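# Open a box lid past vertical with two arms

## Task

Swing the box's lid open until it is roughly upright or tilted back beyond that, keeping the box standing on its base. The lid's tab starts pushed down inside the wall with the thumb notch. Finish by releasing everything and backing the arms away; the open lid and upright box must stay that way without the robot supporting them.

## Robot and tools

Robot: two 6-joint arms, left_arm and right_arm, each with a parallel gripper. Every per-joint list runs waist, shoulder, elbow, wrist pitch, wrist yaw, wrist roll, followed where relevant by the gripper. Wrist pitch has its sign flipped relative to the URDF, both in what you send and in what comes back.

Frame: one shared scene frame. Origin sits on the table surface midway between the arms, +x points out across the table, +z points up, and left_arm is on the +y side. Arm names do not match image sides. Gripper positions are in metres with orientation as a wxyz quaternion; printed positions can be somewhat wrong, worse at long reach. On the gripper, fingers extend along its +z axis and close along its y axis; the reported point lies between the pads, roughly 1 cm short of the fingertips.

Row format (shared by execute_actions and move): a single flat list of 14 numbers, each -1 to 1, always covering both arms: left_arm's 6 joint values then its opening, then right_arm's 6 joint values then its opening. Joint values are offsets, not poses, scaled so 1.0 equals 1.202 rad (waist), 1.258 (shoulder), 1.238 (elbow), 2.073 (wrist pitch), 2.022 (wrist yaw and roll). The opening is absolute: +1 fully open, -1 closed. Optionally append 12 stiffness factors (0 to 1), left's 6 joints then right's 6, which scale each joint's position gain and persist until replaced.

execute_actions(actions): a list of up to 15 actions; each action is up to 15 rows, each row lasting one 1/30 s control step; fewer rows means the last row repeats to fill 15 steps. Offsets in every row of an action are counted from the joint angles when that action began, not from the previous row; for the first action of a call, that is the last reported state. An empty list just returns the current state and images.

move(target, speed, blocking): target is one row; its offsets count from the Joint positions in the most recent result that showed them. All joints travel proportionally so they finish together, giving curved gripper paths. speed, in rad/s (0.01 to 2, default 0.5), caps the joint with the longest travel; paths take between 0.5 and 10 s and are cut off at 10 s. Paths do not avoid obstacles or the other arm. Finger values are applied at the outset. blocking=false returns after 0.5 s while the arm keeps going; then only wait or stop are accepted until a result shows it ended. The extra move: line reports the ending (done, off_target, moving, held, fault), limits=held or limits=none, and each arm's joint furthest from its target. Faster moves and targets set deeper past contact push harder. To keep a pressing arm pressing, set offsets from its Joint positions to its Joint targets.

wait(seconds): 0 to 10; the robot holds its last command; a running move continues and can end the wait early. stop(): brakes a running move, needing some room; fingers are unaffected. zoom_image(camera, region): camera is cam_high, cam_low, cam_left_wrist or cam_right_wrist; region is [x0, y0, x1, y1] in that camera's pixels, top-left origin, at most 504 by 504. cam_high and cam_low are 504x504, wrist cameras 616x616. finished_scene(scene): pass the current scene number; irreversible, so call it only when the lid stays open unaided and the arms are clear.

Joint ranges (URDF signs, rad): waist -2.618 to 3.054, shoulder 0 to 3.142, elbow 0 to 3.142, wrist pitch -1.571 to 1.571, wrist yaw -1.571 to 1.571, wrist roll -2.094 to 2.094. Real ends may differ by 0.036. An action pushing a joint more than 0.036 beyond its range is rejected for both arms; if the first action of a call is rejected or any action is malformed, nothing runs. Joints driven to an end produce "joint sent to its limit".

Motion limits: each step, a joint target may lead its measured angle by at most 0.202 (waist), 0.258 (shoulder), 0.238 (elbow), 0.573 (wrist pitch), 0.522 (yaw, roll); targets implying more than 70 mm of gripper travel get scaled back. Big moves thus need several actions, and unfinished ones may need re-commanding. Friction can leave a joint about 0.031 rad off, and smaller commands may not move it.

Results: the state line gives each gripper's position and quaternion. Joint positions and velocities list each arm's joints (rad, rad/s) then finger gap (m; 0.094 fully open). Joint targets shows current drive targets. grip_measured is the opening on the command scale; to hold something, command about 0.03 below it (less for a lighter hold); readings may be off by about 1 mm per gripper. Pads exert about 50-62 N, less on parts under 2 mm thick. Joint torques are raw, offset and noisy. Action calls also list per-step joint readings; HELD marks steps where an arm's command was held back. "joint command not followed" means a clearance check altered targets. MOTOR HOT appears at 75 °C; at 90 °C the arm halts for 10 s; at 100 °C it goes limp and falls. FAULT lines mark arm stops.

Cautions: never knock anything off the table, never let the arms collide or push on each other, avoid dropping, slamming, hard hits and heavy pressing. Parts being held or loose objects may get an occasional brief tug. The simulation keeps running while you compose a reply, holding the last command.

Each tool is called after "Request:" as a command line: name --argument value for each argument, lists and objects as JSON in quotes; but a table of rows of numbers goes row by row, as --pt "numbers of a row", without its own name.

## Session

Request:
execute_actions --actions '[]'

Scene clock: 0.00 s.
left_arm: end_effector_position=(+0.5520, +0.2412, +0.2568) grip_measured=+1.000 end_effector_quat_wxyz=(+0.121, +0.669, +0.649, +0.341) | right_arm: end_effector_position=(+0.1151, -0.6706, +0.2159) grip_measured=+1.000 end_effector_quat_wxyz=(+0.465, +0.871, +0.156, -0.013)
Joint names: [waist, shoulder, elbow, wrist pitch, wrist yaw, wrist roll]
Joint positions: left_arm=[-0.262  2.196  2.427  1.148 -0.376  1.583  0.094] | right_arm=[-1.158  1.023  0.852  0.449  0.222  1.521  0.094]
Joint velocities: left_arm=[-0.012 -0.002  0.002 -0.095 -0.051 -0.022  0.   ] | right_arm=[-0.012 -0.002  0.002 -0.007  0.066  0.037  0.   ]
Joint torques (N m, as the arm reports them, + toward a larger Joint positions number): no reading
Joint targets: left_arm=[-0.262 2.196 2.427 1.148 -0.376 1.583] | right_arm=[-1.158 1.023 0.852 0.449 0.222 1.521]
Joint stiffness scale: left_arm=[1. 1. 1. 1. 1. 1.] | right_arm=[1. 1. 1. 1. 1. 1.]

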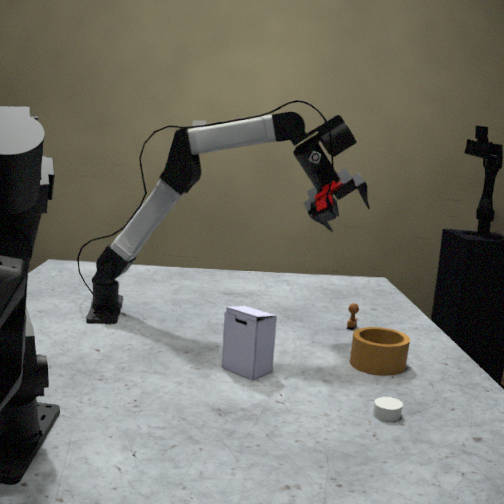

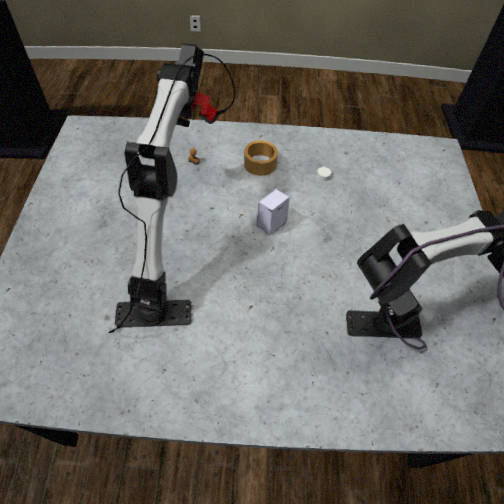

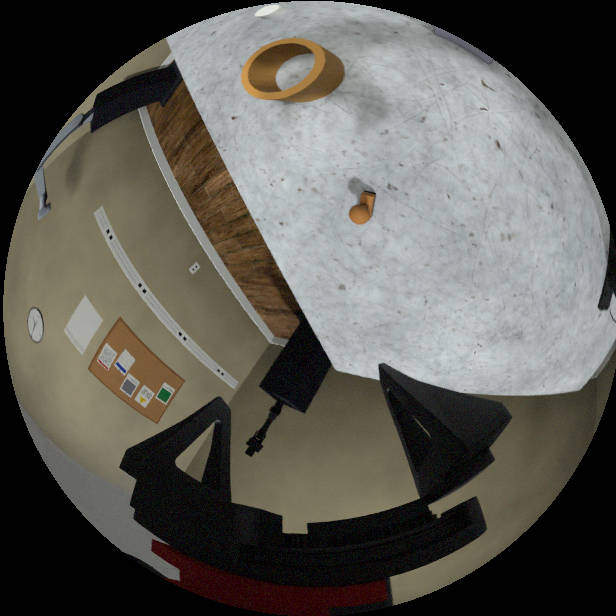

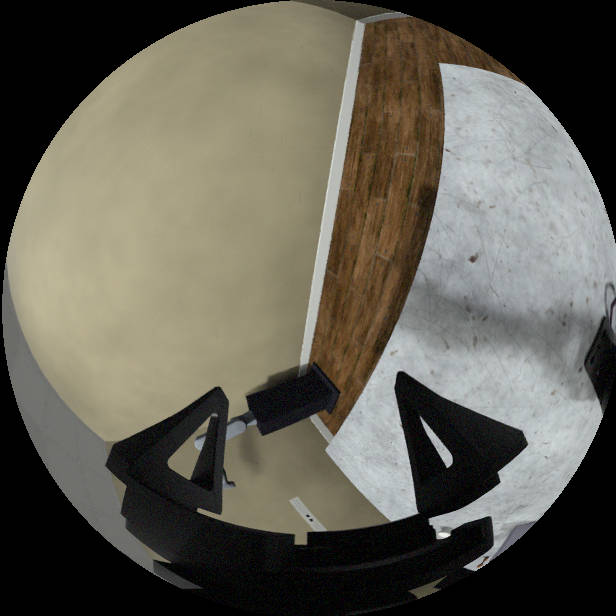

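Request:
zoom_image --camera "cam_high" --region '[200, 290, 300, 390]'

Request:
zoom_image --camera "cam_low" --region '[240, 175, 310, 245]'

Region (200, 290, 300, 390) of cam_high's 504x504 image, scaled by 5.040, with more detail than that image has.

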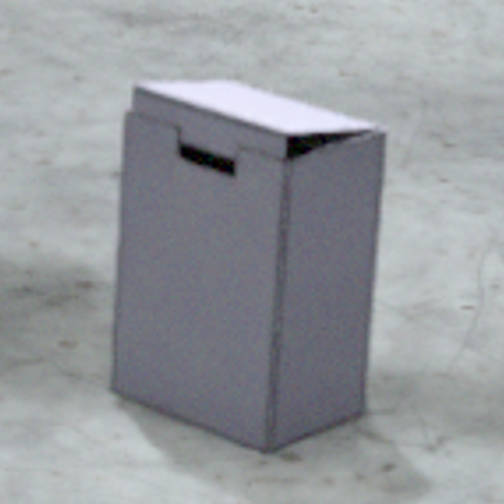

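Region (240, 175, 310, 245) of cam_low's 504x504 image, scaled by 7.200, with more detail than that image has.

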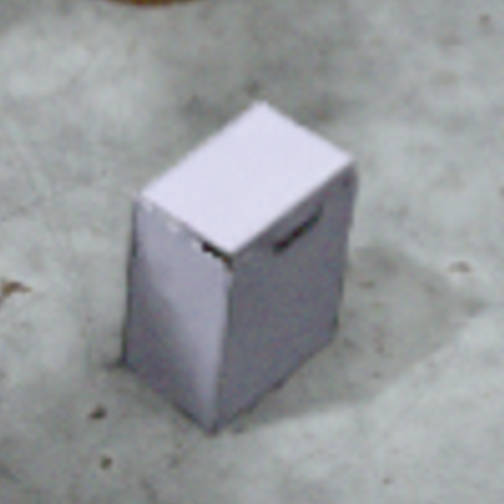

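Request:
move --target '[-0.295, -0.370, -0.884, -0.532, 0.130, -0.544, 1, 0.915, 0.286, -0.315, -0.531, -0.113, 0.029, -1]' --speed 1.2

Scene clock: 15.30 s.
left_arm: end_effector_position=(+0.4878, +0.0197, +0.2332) grip_measured=+1.000 end_effector_quat_wxyz=(+0.536, +0.371, +0.757, +0.048) | right_arm: end_effector_position=(+0.4190, -0.3779, +0.1545) grip_measured=-0.988 end_effector_quat_wxyz=(+0.443, +0.579, +0.545, +0.415)
Joint names: [waist, shoulder, elbow, wrist pitch, wrist yaw, wrist roll]
Joint positions: left_arm=[-0.613  1.741  1.354  0.051 -0.119  0.491  0.094] | right_arm=[-0.066  1.367  0.477 -0.623  0.003  1.57   0.001]
Joint velocities: left_arm=[-0.007 -0.002 -0.002  0.007 -0.051  0.037  0.   ] | right_arm=[ 0.002 -0.012 -0.002  0.066 -0.022 -0.022  0.   ]
Joint torques (N m, as the arm reports them, + toward a larger Joint positions number): left_arm=[ -0.57 -13.35   6.09  -2.3    0.03  -0.08] | right_arm=[ 0.54 -3.85  5.36 -2.39  0.04 -0.01]
Joint targets: left_arm=[-0.617 1.730 1.333 0.046 -0.114 0.483] | right_arm=[-0.058 1.383 0.462 -0.651 -0.006 1.580]
Joint stiffness scale: left_arm=[1. 1. 1. 1. 1. 1.] | right_arm=[1. 1. 1. 1. 1. 1.]
move: off_target (left_arm, right_arm); limits=none; left_arm: farthest joint: the elbow, 0.022 radians from its target (1.095 radians at the start); right_arm: farthest joint: the wrist pitch, 0.029 radians from its target (1.101 radians at the start)

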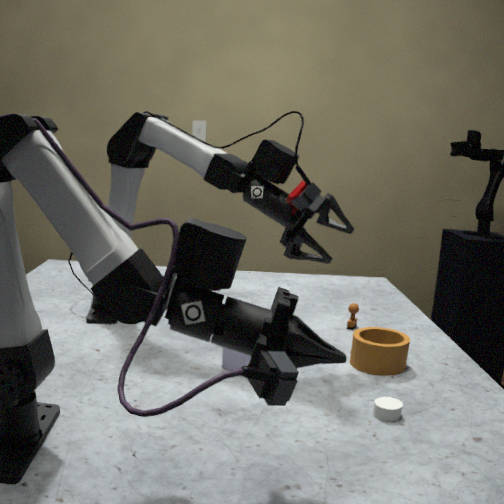

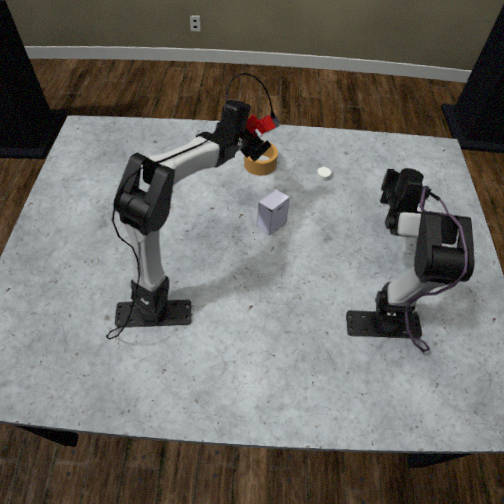

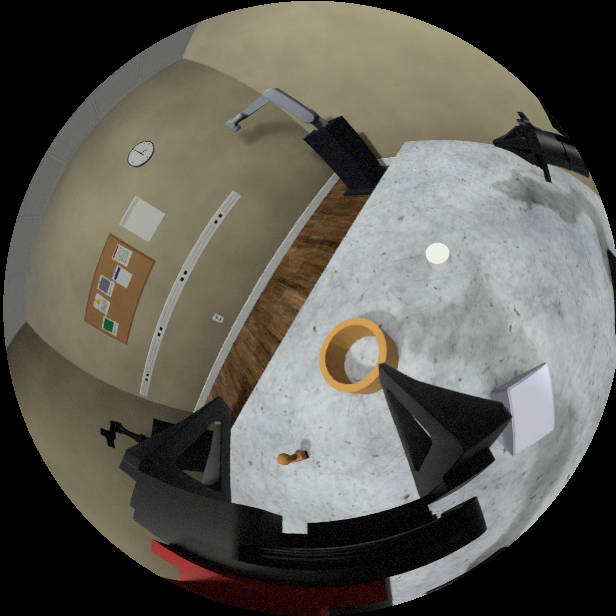

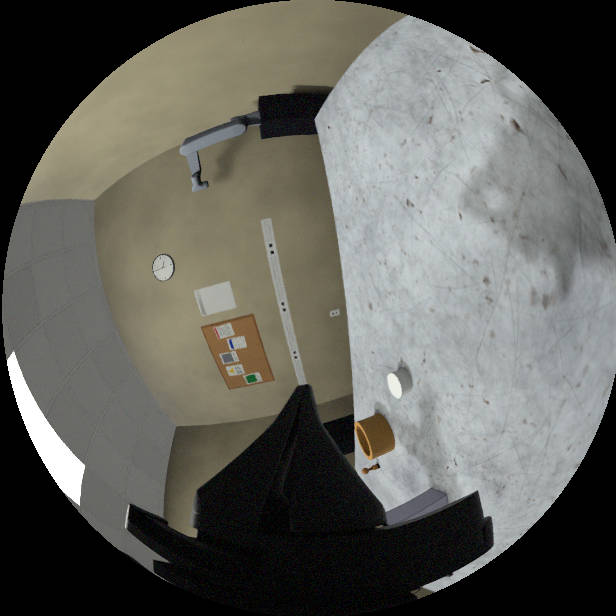

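Request:
move --target '[-0.2034, -0.2642, -0.6729, -0.3317, 0.0618, -0.2468, 1, 0.6651, 0.2595, -0.2832, -0.3956, -0.0045, 0.005, -1]' --speed 1.1

Scene clock: 17.83 s.
left_arm: end_effector_position=(+0.3200, -0.0242, +0.1619) grip_measured=+1.000 end_effector_quat_wxyz=(+0.572, +0.283, +0.738, -0.220) | right_arm: end_effector_position=(+0.2842, -0.1118, +0.1047) grip_measured=-0.988 end_effector_quat_wxyz=(+0.270, +0.304, +0.683, +0.607)
Joint names: [waist, shoulder, elbow, wrist pitch, wrist yaw, wrist roll]
Joint positions: left_arm=[-0.849  1.422  0.539 -0.631  0.     0.     0.094] | right_arm=[ 0.723  1.676  0.144 -1.414 -0.004  1.571  0.001]
Joint velocities: left_arm=[-0.007  0.027 -0.007 -0.007 -0.081 -0.051  0.   ] | right_arm=[ 0.012  0.007  0.012 -0.022  0.007 -0.037 -0.001]
Joint torques (N m, as the arm reports them, + toward a larger Joint positions number): left_arm=[-0.99 -8.68  5.36 -2.4   0.03 -0.04] | right_arm=[ 0.77 -3.61  2.37 -2.39  0.12 -0.02]
Joint targets: left_arm=[-0.858 1.408 0.521 -0.636 0.006 -0.008] | right_arm=[0.734 1.693 0.126 -1.443 -0.006 1.580]
Joint stiffness scale: left_arm=[1. 1. 1. 1. 1. 1.] | right_arm=[1. 1. 1. 1. 1. 1.]
move: off_target (right_arm); limits=none; left_arm: farthest joint: the elbow, 0.018 radians from its target (0.833 radians at the start); right_arm: farthest joint: the wrist pitch, 0.029 radians from its target (0.820 radians at the start)

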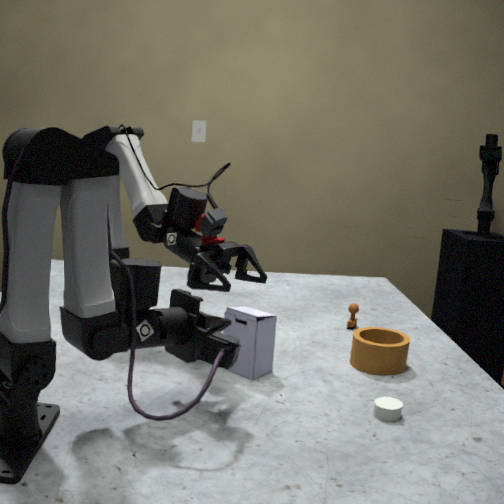

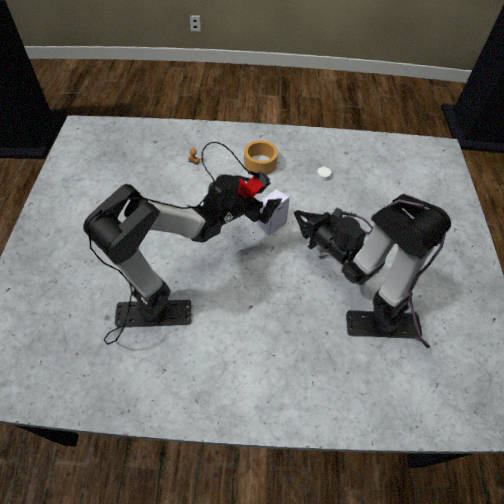

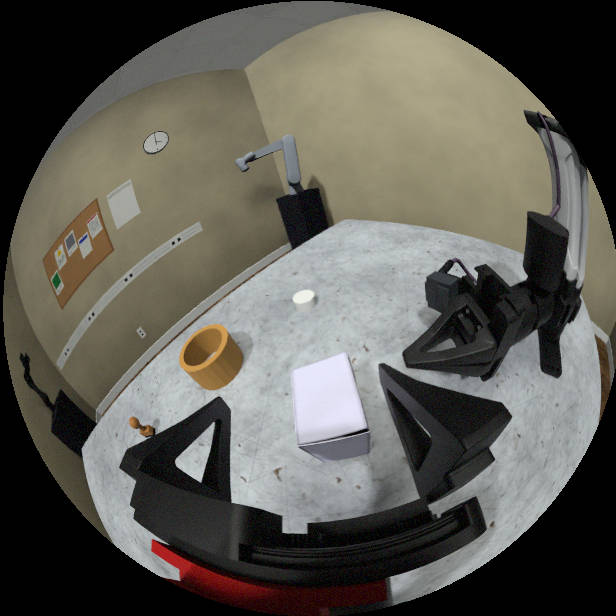

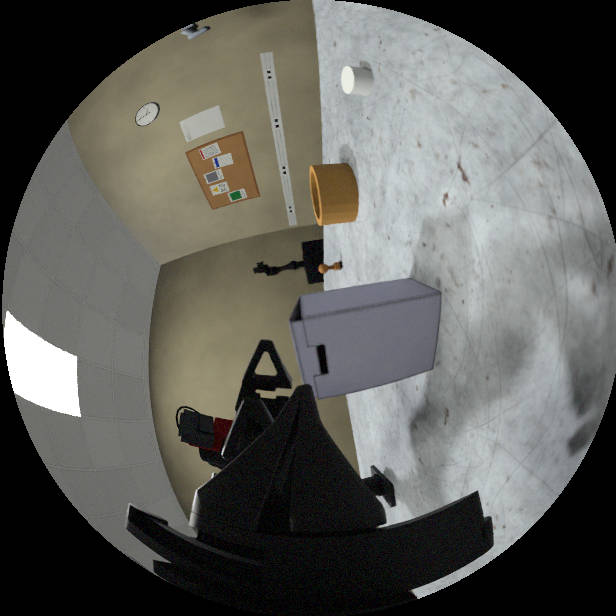

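Request:
zoom_image --camera "cam_left_wrist" --region '[190, 300, 470, 540]'

Request:
zoom_image --camera "cam_right_wrist" --region '[240, 260, 460, 440]'

Request:
zoom_image --camera "cam_high" --region '[160, 230, 320, 390]'

Request:
zoom_image --camera "cam_low" --region '[225, 160, 335, 270]'

Region (190, 300, 470, 540) of cam_left_wrist's 616x616 image, scaled by 1.800, with more detail than that image has; it fills the top 432 rows of this view, and the rest is white.

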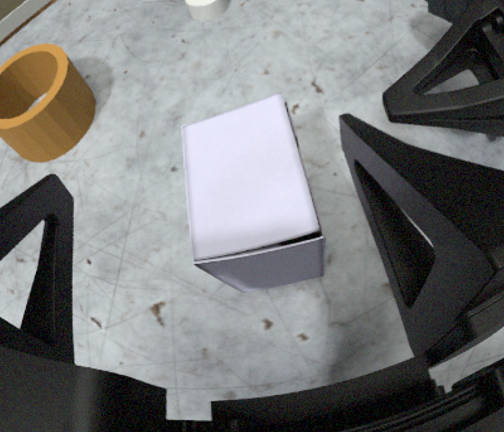

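Region (240, 260, 460, 440) of cam_right_wrist's 616x616 image, scaled by 2.291, with more detail than that image has; it fills the top 412 rows of this view, and the rest is white.

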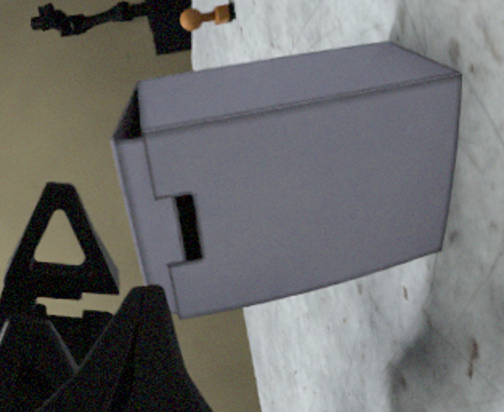

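Region (160, 230, 320, 390) of cam_high's 504x504 image, scaled by 3.150, with more detail than that image has.

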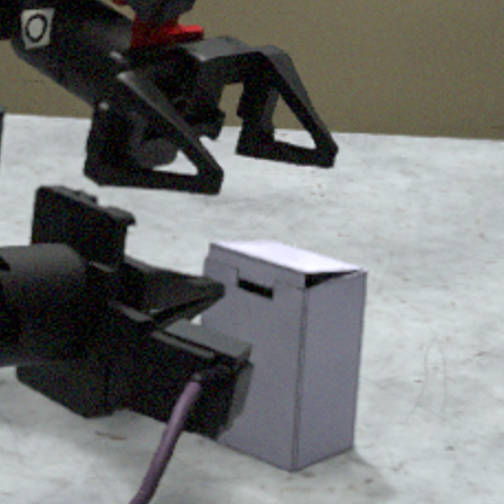

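Region (225, 160, 335, 270) of cam_low's 504x504 image, scaled by 4.582, with more detail than that image has.

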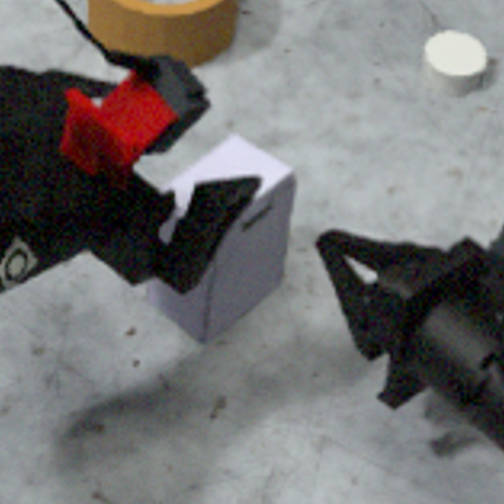

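Request:
zoom_image --camera "cam_left_wrist" --region '[280, 340, 410, 470]'

Request:
zoom_image --camera "cam_left_wrist" --region '[190, 385, 320, 515]'

Region (280, 340, 410, 470) of cam_left_wrist's 616x616 image, scaled by 3.877, with more detail than that image has.

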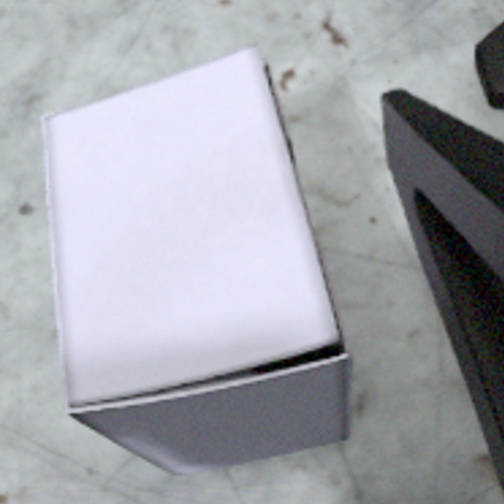

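Region (190, 385, 320, 515) of cam_left_wrist's 616x616 image, scaled by 3.877, with more detail than that image has.

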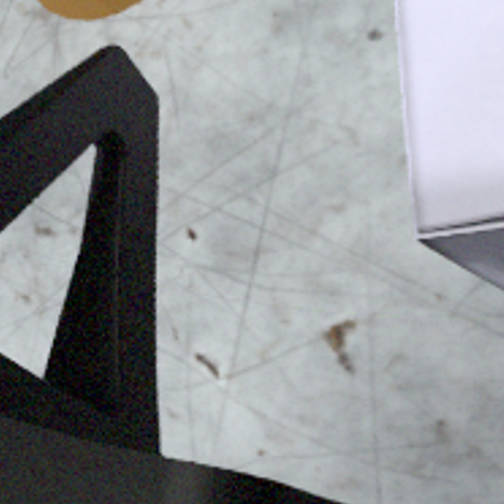

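Request:
zoom_image --camera "cam_right_wrist" --region '[275, 280, 405, 410]'

Request:
zoom_image --camera "cam_right_wrist" --region '[340, 265, 470, 395]'

Region (275, 280, 405, 410) of cam_right_wrist's 616x616 image, scaled by 3.877, with more detail than that image has.

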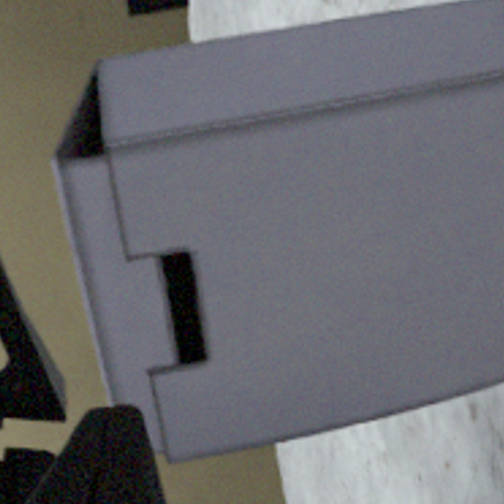

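Region (340, 265, 470, 395) of cam_right_wrist's 616x616 image, scaled by 3.877, with more detail than that image has.

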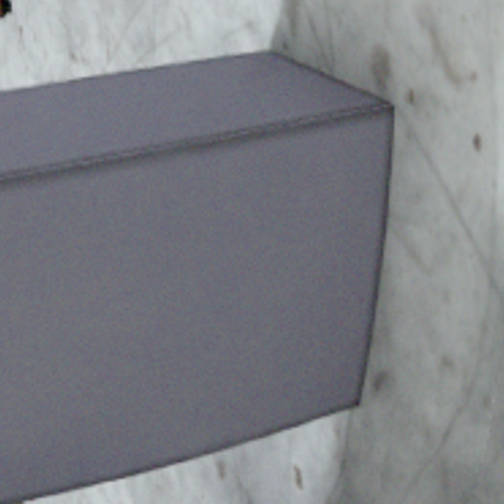

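Request:
zoom_image --camera "cam_left_wrist" --region '[370, 310, 470, 410]'

Request:
zoom_image --camera "cam_high" --region '[200, 295, 280, 345]'

Request:
zoom_image --camera "cam_low" --region '[260, 185, 320, 245]'

Region (370, 310, 470, 410) of cam_left_wrist's 616x616 image, scaled by 5.040, with more detail than that image has.

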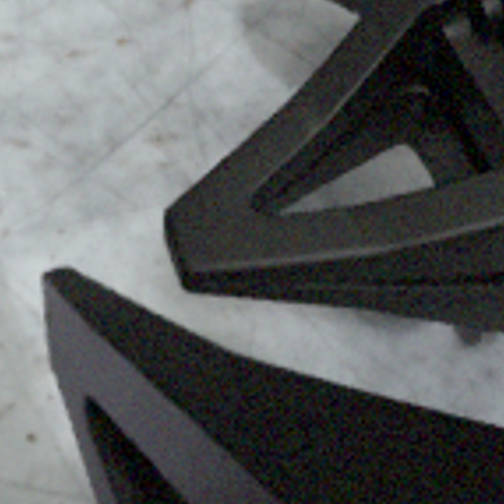

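Region (200, 295, 280, 345) of cam_high's 504x504 image, scaled by 6.300, with more detail than that image has; it fills the top 315 rows of this view, and the rest is white.

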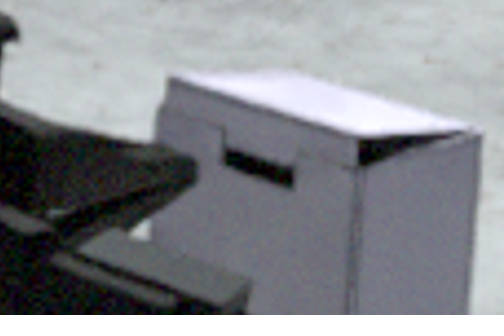

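Region (260, 185, 320, 245) of cam_low's 504x504 image, scaled by 8.400, with more detail than that image has.

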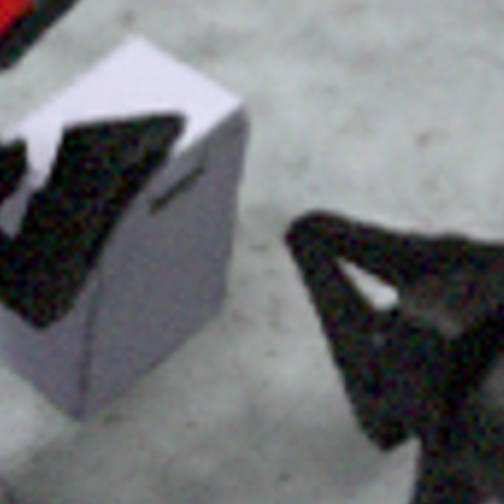

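Request:
move --target '[-0.0341, 0.4372, -0.0697, -0.2948, -0.0183, -0.004, 1, 0.0092, 0.0135, -0.0145, -0.014, -0.001, 0.0045, -1]' --speed 0.7

Scene clock: 43.93 s.
left_arm: end_effector_position=(+0.3270, -0.0415, +0.0593) grip_measured=+1.000 end_effector_quat_wxyz=(+0.575, +0.285, +0.736, -0.218) | right_arm: end_effector_position=(+0.2842, -0.1118, +0.1049) grip_measured=-0.988 end_effector_quat_wxyz=(+0.270, +0.304, +0.683, +0.607)
Joint names: [waist, shoulder, elbow, wrist pitch, wrist yaw, wrist roll]
Joint positions: left_arm=[-0.88   1.953  0.469 -1.237 -0.031 -0.     0.094] | right_arm=[ 0.723  1.676  0.144 -1.415 -0.004  1.571  0.001]
Joint velocities: left_arm=[-0.002  0.022 -0.012  0.007  0.051 -0.007  0.   ] | right_arm=[-0.002  0.002  0.017 -0.022  0.022 -0.037  0.   ]
Joint torques (N m, as the arm reports them, + toward a larger Joint positions number): left_arm=[-1.09 -8.37  2.66 -2.39 -0.08 -0.09] | right_arm=[ 0.83 -3.67  2.34 -2.41  0.11 -0.02]
Joint targets: left_arm=[-0.890 1.972 0.453 -1.243 -0.037 -0.008] | right_arm=[0.734 1.693 0.126 -1.443 -0.006 1.580]
Joint stiffness scale: left_arm=[1. 1. 1. 1. 1. 1.] | right_arm=[1. 1. 1. 1. 1. 1.]
move: off_target (right_arm); limits=none; left_arm: farthest joint: the shoulder, 0.019 radians from its target (0.550 radians at the start); right_arm: farthest joint: the wrist pitch, 0.028 radians from its target (0.029 radians at the start)

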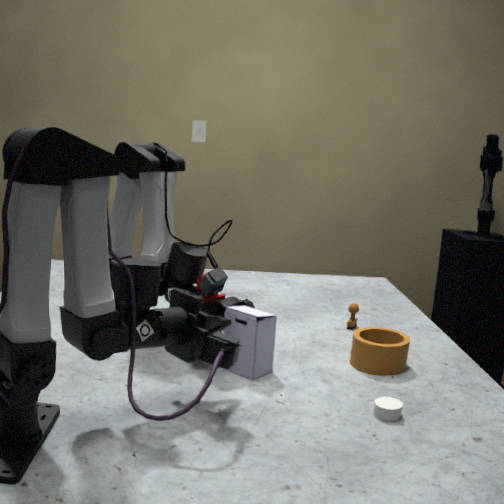

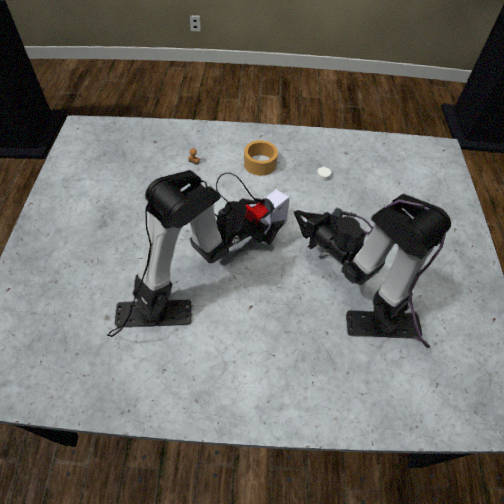

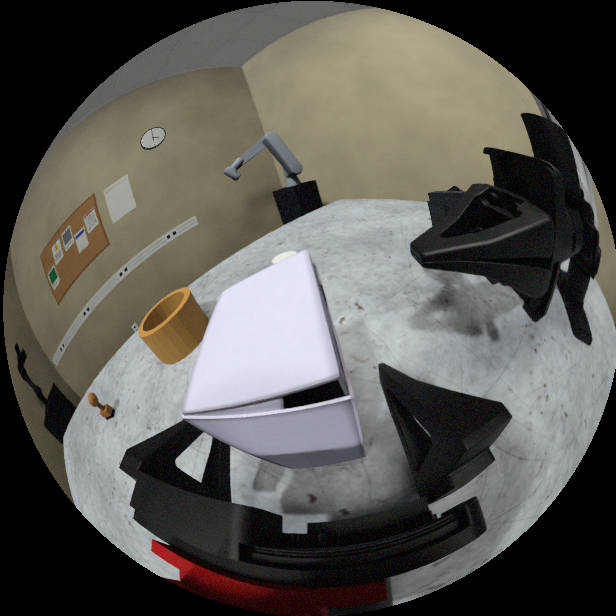

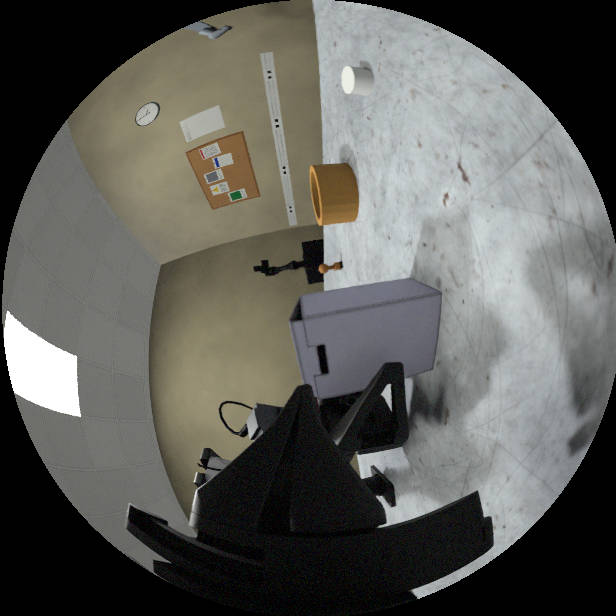

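Request:
execute_actions --actions '[[[-0.0083,0.0151,-0.0129,-0.0029,-0.003,-0.004,0.95,0.0092,0.0135,-0.013,-0.0135,-0.001,0.0045,-1],[-0.0083,0.0151,-0.0129,-0.0029,-0.003,-0.004,0.90,0.0092,0.0135,-0.0115,-0.0135,-0.001,0.0045,-1],[-0.0083,0.0151,-0.0129,-0.0029,-0.003,-0.004,0.85,0.0092,0.0135,-0.01,-0.0135,-0.001,0.0045,-1],[-0.0083,0.0151,-0.0129,-0.0029,-0.003,-0.004,0.80,0.0092,0.0135,-0.0085,-0.0135,-0.001,0.0045,-1],[-0.0083,0.0151,-0.0129,-0.0029,-0.003,-0.004,0.75,0.0092,0.0135,-0.007,-0.0135,-0.001,0.0045,-1],[-0.0083,0.0151,-0.0129,-0.0029,-0.003,-0.004,0.70,0.0092,0.0135,-0.0055,-0.0135,-0.001,0.0045,-1],[-0.0083,0.0151,-0.0129,-0.0029,-0.003,-0.004,0.65,0.0092,0.0135,-0.004,-0.0135,-0.001,0.0045,-1],[-0.0083,0.0151,-0.0129,-0.0029,-0.003,-0.004,0.60,0.0092,0.0135,-0.0025,-0.0135,-0.001,0.0045,-1],[-0.0083,0.0151,-0.0129,-0.0029,-0.003,-0.004,0.55,0.0092,0.0135,-0.001,-0.0135,-0.001,0.0045,-1],[-0.0083,0.0151,-0.0129,-0.0029,-0.003,-0.004,0.50,0.0092,0.0135,0.0005,-0.0135,-0.001,0.0045,-1],[-0.0083,0.0151,-0.0129,-0.0029,-0.003,-0.004,0.45,0.0092,0.0135,0.002,-0.0135,-0.001,0.0045,-1],[-0.0083,0.0151,-0.0129,-0.0029,-0.003,-0.004,0.40,0.0092,0.0135,0.0035,-0.0135,-0.001,0.0045,-1],[-0.0083,0.0151,-0.0129,-0.0029,-0.003,-0.004,0.35,0.0092,0.0135,0.005,-0.0135,-0.001,0.0045,-1],[-0.0083,0.0151,-0.0129,-0.0029,-0.003,-0.004,0.30,0.0092,0.0135,0.0065,-0.0135,-0.001,0.0045,-1],[-0.0083,0.0151,-0.0129,-0.0029,-0.003,-0.004,0.25,0.0092,0.0135,0.008,-0.0135,-0.001,0.0045,-1]],[[-0.0083,0.0151,-0.0129,-0.0029,-0.003,-0.004,0.235,0.0096,0.0147,0.0091,-0.0136,-0.001,0.0045,-1],[-0.0083,0.0151,-0.0129,-0.0029,-0.003,-0.004,0.22,0.0107,0.0183,0.0123,-0.014,-0.001,0.0045,-1],[-0.0083,0.0151,-0.0129,-0.0029,-0.003,-0.004,0.205,0.0125,0.0241,0.0174,-0.0146,-0.001,0.0045,-1],[-0.0083,0.0151,-0.0129,-0.0029,-0.003,-0.004,0.19,0.015,0.0318,0.0244,-0.0154,-0.001,0.0045,-1],[-0.0083,0.0151,-0.0129,-0.0029,-0.003,-0.004,0.18,0.0179,0.0412,0.0327,-0.0164,-0.001,0.0045,-1],[-0.0083,0.0151,-0.0129,-0.0029,-0.003,-0.004,0.17,0.0213,0.0517,0.0422,-0.0175,-0.001,0.0045,-1],[-0.0083,0.0151,-0.0129,-0.0029,-0.003,-0.004,0.16,0.0248,0.063,0.0523,-0.0186,-0.001,0.0045,-1],[-0.0083,0.0151,-0.0129,-0.0029,-0.003,-0.004,0.15,0.0285,0.0746,0.0626,-0.0199,-0.001,0.0045,-1],[-0.0083,0.0151,-0.0129,-0.0029,-0.003,-0.004,0.14,0.032,0.0859,0.0727,-0.021,-0.001,0.0045,-1],[-0.0083,0.0151,-0.0129,-0.0029,-0.003,-0.004,0.13,0.0354,0.0965,0.0822,-0.0221,-0.001,0.0045,-1],[-0.0083,0.0151,-0.0129,-0.0029,-0.003,-0.004,0.12,0.0383,0.1058,0.0905,-0.0231,-0.001,0.0045,-1],[-0.0083,0.0151,-0.0129,-0.0029,-0.003,-0.004,0.11,0.0408,0.1135,0.0975,-0.0239,-0.001,0.0045,-1],[-0.0083,0.0151,-0.0129,-0.0029,-0.003,-0.004,0.10,0.0426,0.1193,0.1026,-0.0245,-0.001,0.0045,-1],[-0.0083,0.0151,-0.0129,-0.0029,-0.003,-0.004,0.09,0.0437,0.1229,0.1058,-0.0249,-0.001,0.0045,-1],[-0.0083,0.0151,-0.0129,-0.0029,-0.003,-0.004,0.09,0.0441,0.1241,0.1069,-0.025,-0.001,0.0045,-1]]]'

Request:
execute_actions --actions '[]'

Scene clock: 48.80 s.
left_arm: end_effector_position=(+0.3272, -0.0414, +0.0598) grip_measured=+0.100 end_effector_quat_wxyz=(+0.575, +0.284, +0.735, -0.218) | right_arm: end_effector_position=(+0.2940, -0.0826, +0.0944) grip_measured=-0.988 end_effector_quat_wxyz=(+0.257, +0.292, +0.692, +0.609)
Joint names: [waist, shoulder, elbow, wrist pitch, wrist yaw, wrist roll]
Joint positions: left_arm=[-0.88   1.953  0.469 -1.239 -0.032 -0.001  0.052] | right_arm=[ 0.762  1.808  0.248 -1.432 -0.004  1.571  0.001]
Joint velocities: left_arm=[-0.022 -0.027  0.007  0.007 -0.051 -0.022 -0.002] | right_arm=[ 0.042  0.144  0.12   0.007 -0.007  0.051 -0.   ]
Joint torques (N m, as the arm reports them, + toward a larger Joint positions number): left_arm=[-1.07 -8.37  2.66 -2.43 -0.06 -0.1 ] | right_arm=[ 0.76 -5.19  5.19 -2.45  0.1  -0.01]
Joint targets: left_arm=[-0.890 1.972 0.453 -1.245 -0.037 -0.009] | right_arm=[0.776 1.831 0.276 -1.467 -0.006 1.580]
Joint stiffness scale: left_arm=[1. 1. 1. 1. 1. 1.] | right_arm=[1. 1. 1. 1. 1. 1.]
Step readings (joint positions; steps 1 to 15: 1st action; 16 to 30: 2nd action):
0: left_arm=[-0.880 1.953 0.469 -1.238 -0.031 -0.000] | right_arm=[0.723 1.676 0.144 -1.415 -0.004 1.571]
1: left_arm=[-0.880 1.953 0.469 -1.238 -0.031 -0.000] | right_arm=[0.723 1.676 0.144 -1.415 -0.004 1.571]
2: left_arm=[-0.880 1.953 0.469 -1.238 -0.031 -0.000] | right_arm=[0.723 1.676 0.144 -1.415 -0.004 1.571]
4: left_arm=[-0.880 1.953 0.469 -1.238 -0.031 -0.001] | right_arm=[0.723 1.676 0.144 -1.415 -0.004 1.571]
8: left_arm=[-0.880 1.953 0.469 -1.239 -0.031 -0.001] | right_arm=[0.723 1.676 0.144 -1.415 -0.004 1.571]
15: left_arm=[-0.880 1.953 0.469 -1.239 -0.031 -0.001] | right_arm=[0.723 1.676 0.144 -1.415 -0.004 1.571]
16: left_arm=[-0.880 1.953 0.469 -1.239 -0.031 -0.001] | right_arm=[0.723 1.676 0.144 -1.415 -0.004 1.571]
17: left_arm=[-0.880 1.953 0.469 -1.239 -0.031 -0.001] | right_arm=[0.723 1.676 0.144 -1.415 -0.004 1.571]
19: left_arm=[-0.880 1.953 0.469 -1.239 -0.031 -0.001] | right_arm=[0.724 1.678 0.144 -1.417 -0.004 1.571]
23: left_arm=[-0.880 1.953 0.469 -1.239 -0.031 -0.001] | right_arm=[0.737 1.726 0.174 -1.422 -0.004 1.571]
30: Joint positions above

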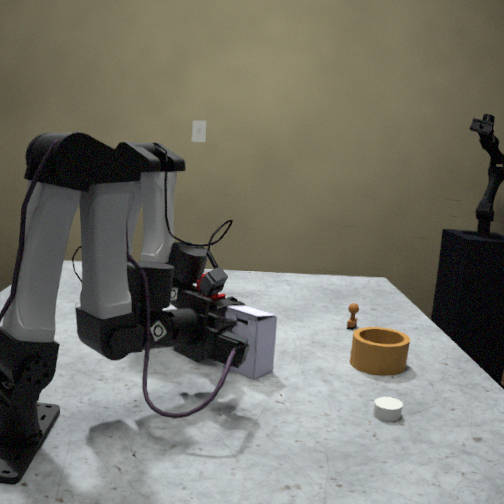

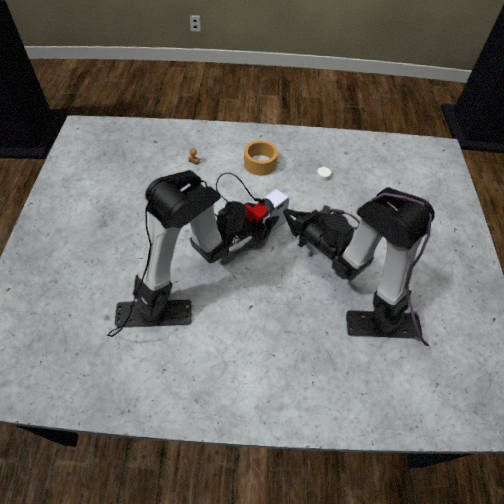

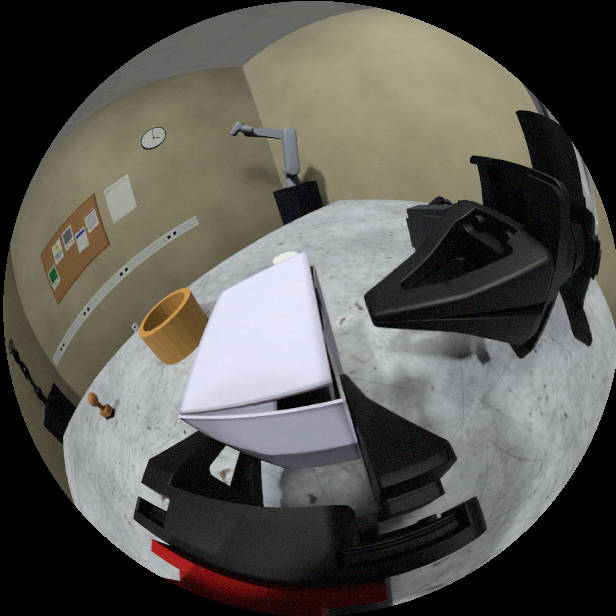

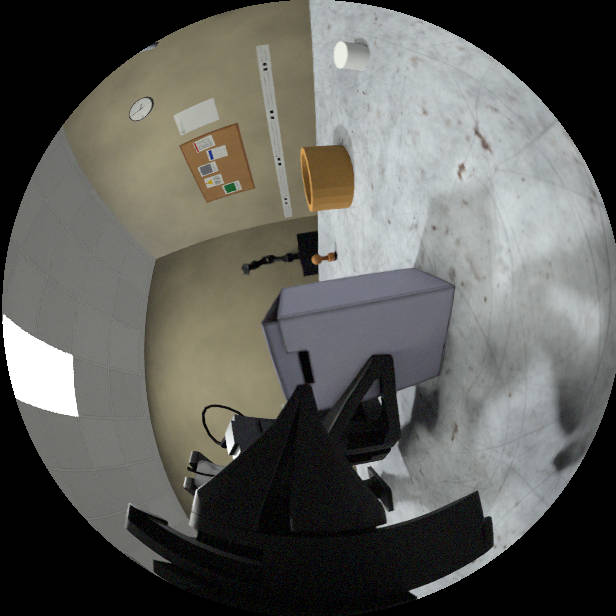

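Scene clock: 48.80 s.
left_arm: end_effector_position=(+0.3272, -0.0414, +0.0598) grip_measured=+0.100 end_effector_quat_wxyz=(+0.575, +0.284, +0.735, -0.218) | right_arm: end_effector_position=(+0.2940, -0.0826, +0.0944) grip_measured=-0.988 end_effector_quat_wxyz=(+0.257, +0.292, +0.692, +0.609)
Joint names: [waist, shoulder, elbow, wrist pitch, wrist yaw, wrist roll]
Joint positions: left_arm=[-0.88   1.953  0.469 -1.239 -0.032 -0.001  0.052] | right_arm=[ 0.762  1.808  0.248 -1.432 -0.004  1.571  0.001]
Joint velocities: left_arm=[-0.022 -0.027  0.007  0.007 -0.051 -0.022 -0.002] | right_arm=[ 0.042  0.144  0.12   0.007 -0.007  0.051 -0.   ]
Joint torques (N m, as the arm reports them, + toward a larger Joint positions number): left_arm=[-1.07 -8.37  2.66 -2.43 -0.06 -0.1 ] | right_arm=[ 0.76 -5.19  5.19 -2.45  0.1  -0.01]
Joint targets: left_arm=[-0.890 1.972 0.453 -1.245 -0.037 -0.009] | right_arm=[0.776 1.831 0.276 -1.467 -0.006 1.580]
Joint stiffness scale: left_arm=[1. 1. 1. 1. 1. 1.] | right_arm=[1. 1. 1. 1. 1. 1.]

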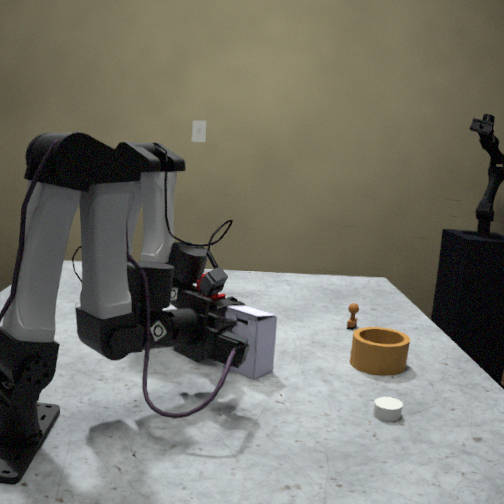

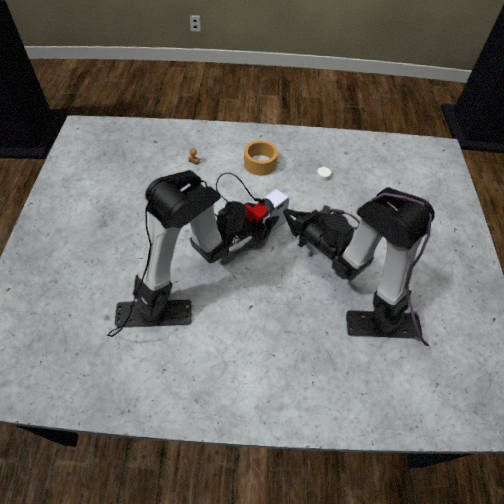

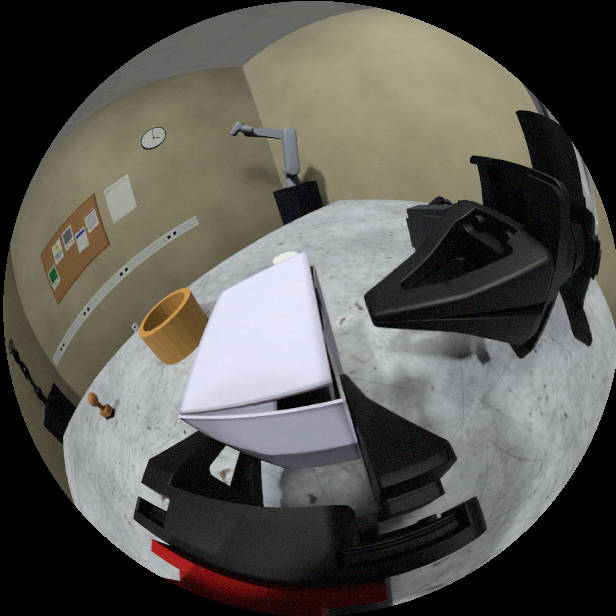

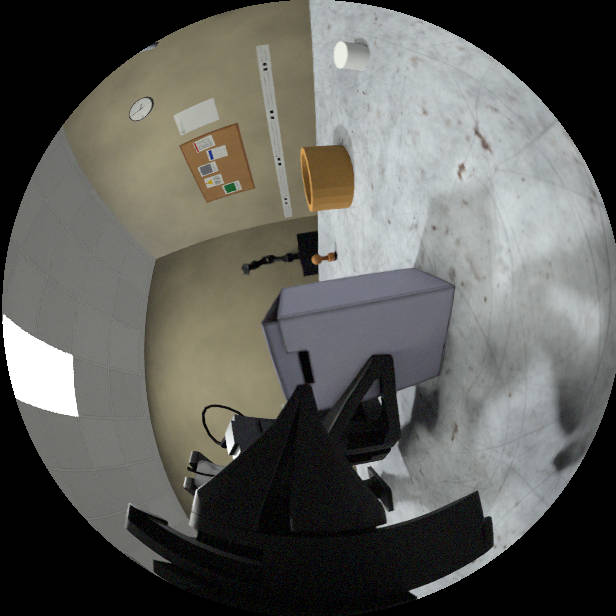

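Request:
wait --seconds 0.3

Request:
zoom_image --camera "cam_right_wrist" --region '[245, 300, 365, 420]'

Request:
zoom_image --camera "cam_left_wrist" --region '[270, 240, 430, 420]'

Scene clock: 49.77 s.
left_arm: end_effector_position=(+0.3272, -0.0414, +0.0598) grip_measured=+0.100 end_effector_quat_wxyz=(+0.575, +0.284, +0.735, -0.218) | right_arm: end_effector_position=(+0.2945, -0.0810, +0.0953) grip_measured=-0.988 end_effector_quat_wxyz=(+0.257, +0.291, +0.690, +0.611)
Joint names: [waist, shoulder, elbow, wrist pitch, wrist yaw, wrist roll]
Joint positions: left_arm=[-0.88   1.953  0.469 -1.239 -0.032 -0.002  0.052] | right_arm=[ 0.764  1.814  0.253 -1.438 -0.004  1.571  0.001]
Joint velocities: left_arm=[ 0.017  0.002 -0.012  0.066 -0.066 -0.051 -0.   ] | right_arm=[ 0.002 -0.012 -0.002  0.007  0.007 -0.037 -0.001]
Joint torques (N m, as the arm reports them, + toward a larger Joint positions number): left_arm=[-1.07 -8.38  2.67 -2.41 -0.07 -0.09] | right_arm=[ 0.86 -4.89  5.4  -2.41  0.11 -0.02]
Joint targets: left_arm=[-0.890 1.972 0.453 -1.245 -0.037 -0.009] | right_arm=[0.776 1.832 0.276 -1.467 -0.006 1.580]
Joint stiffness scale: left_arm=[1. 1. 1. 1. 1. 1.] | right_arm=[1. 1. 1. 1. 1. 1.]
wait: 0.30 s; at rest from the start

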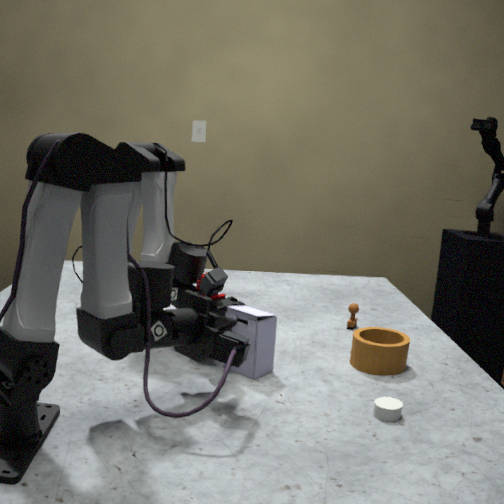

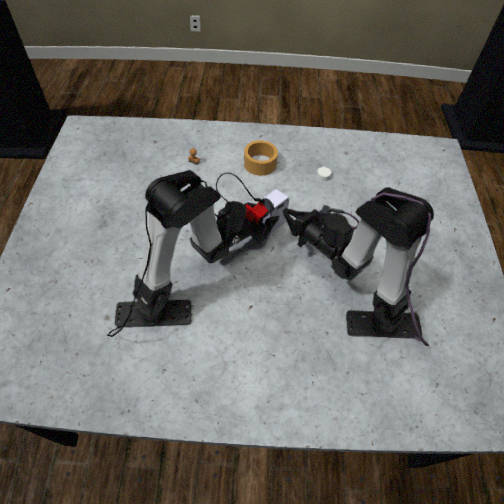

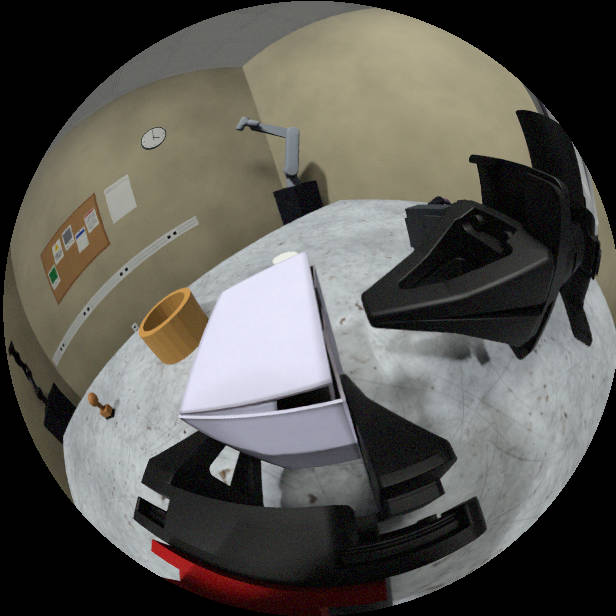

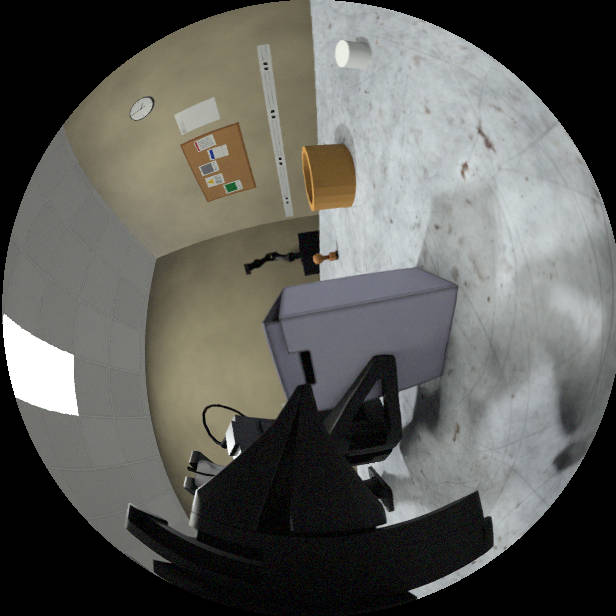

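Region (245, 300, 365, 420) of cam_right_wrist's 616x616 image, scaled by 4.200, with more detail than that image has.

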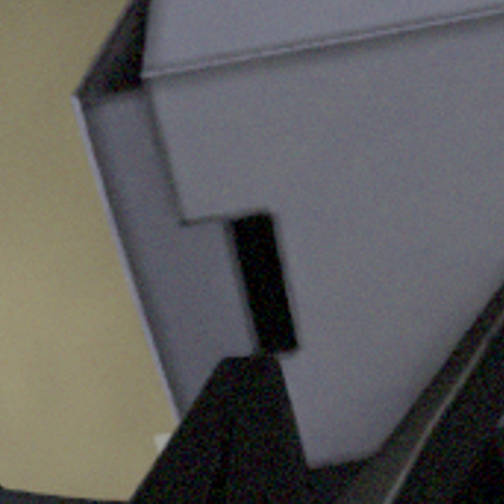

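Region (270, 240, 430, 420) of cam_left_wrist's 616x616 image, scaled by 2.800, with more detail than that image has.

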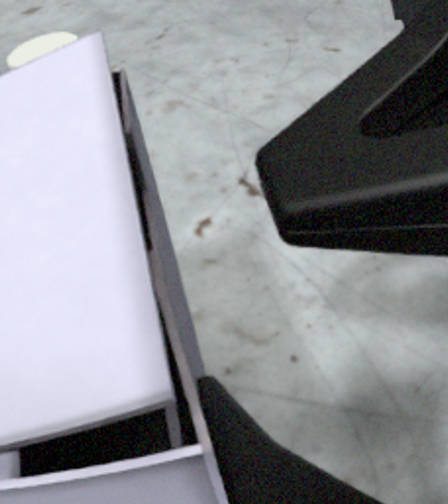

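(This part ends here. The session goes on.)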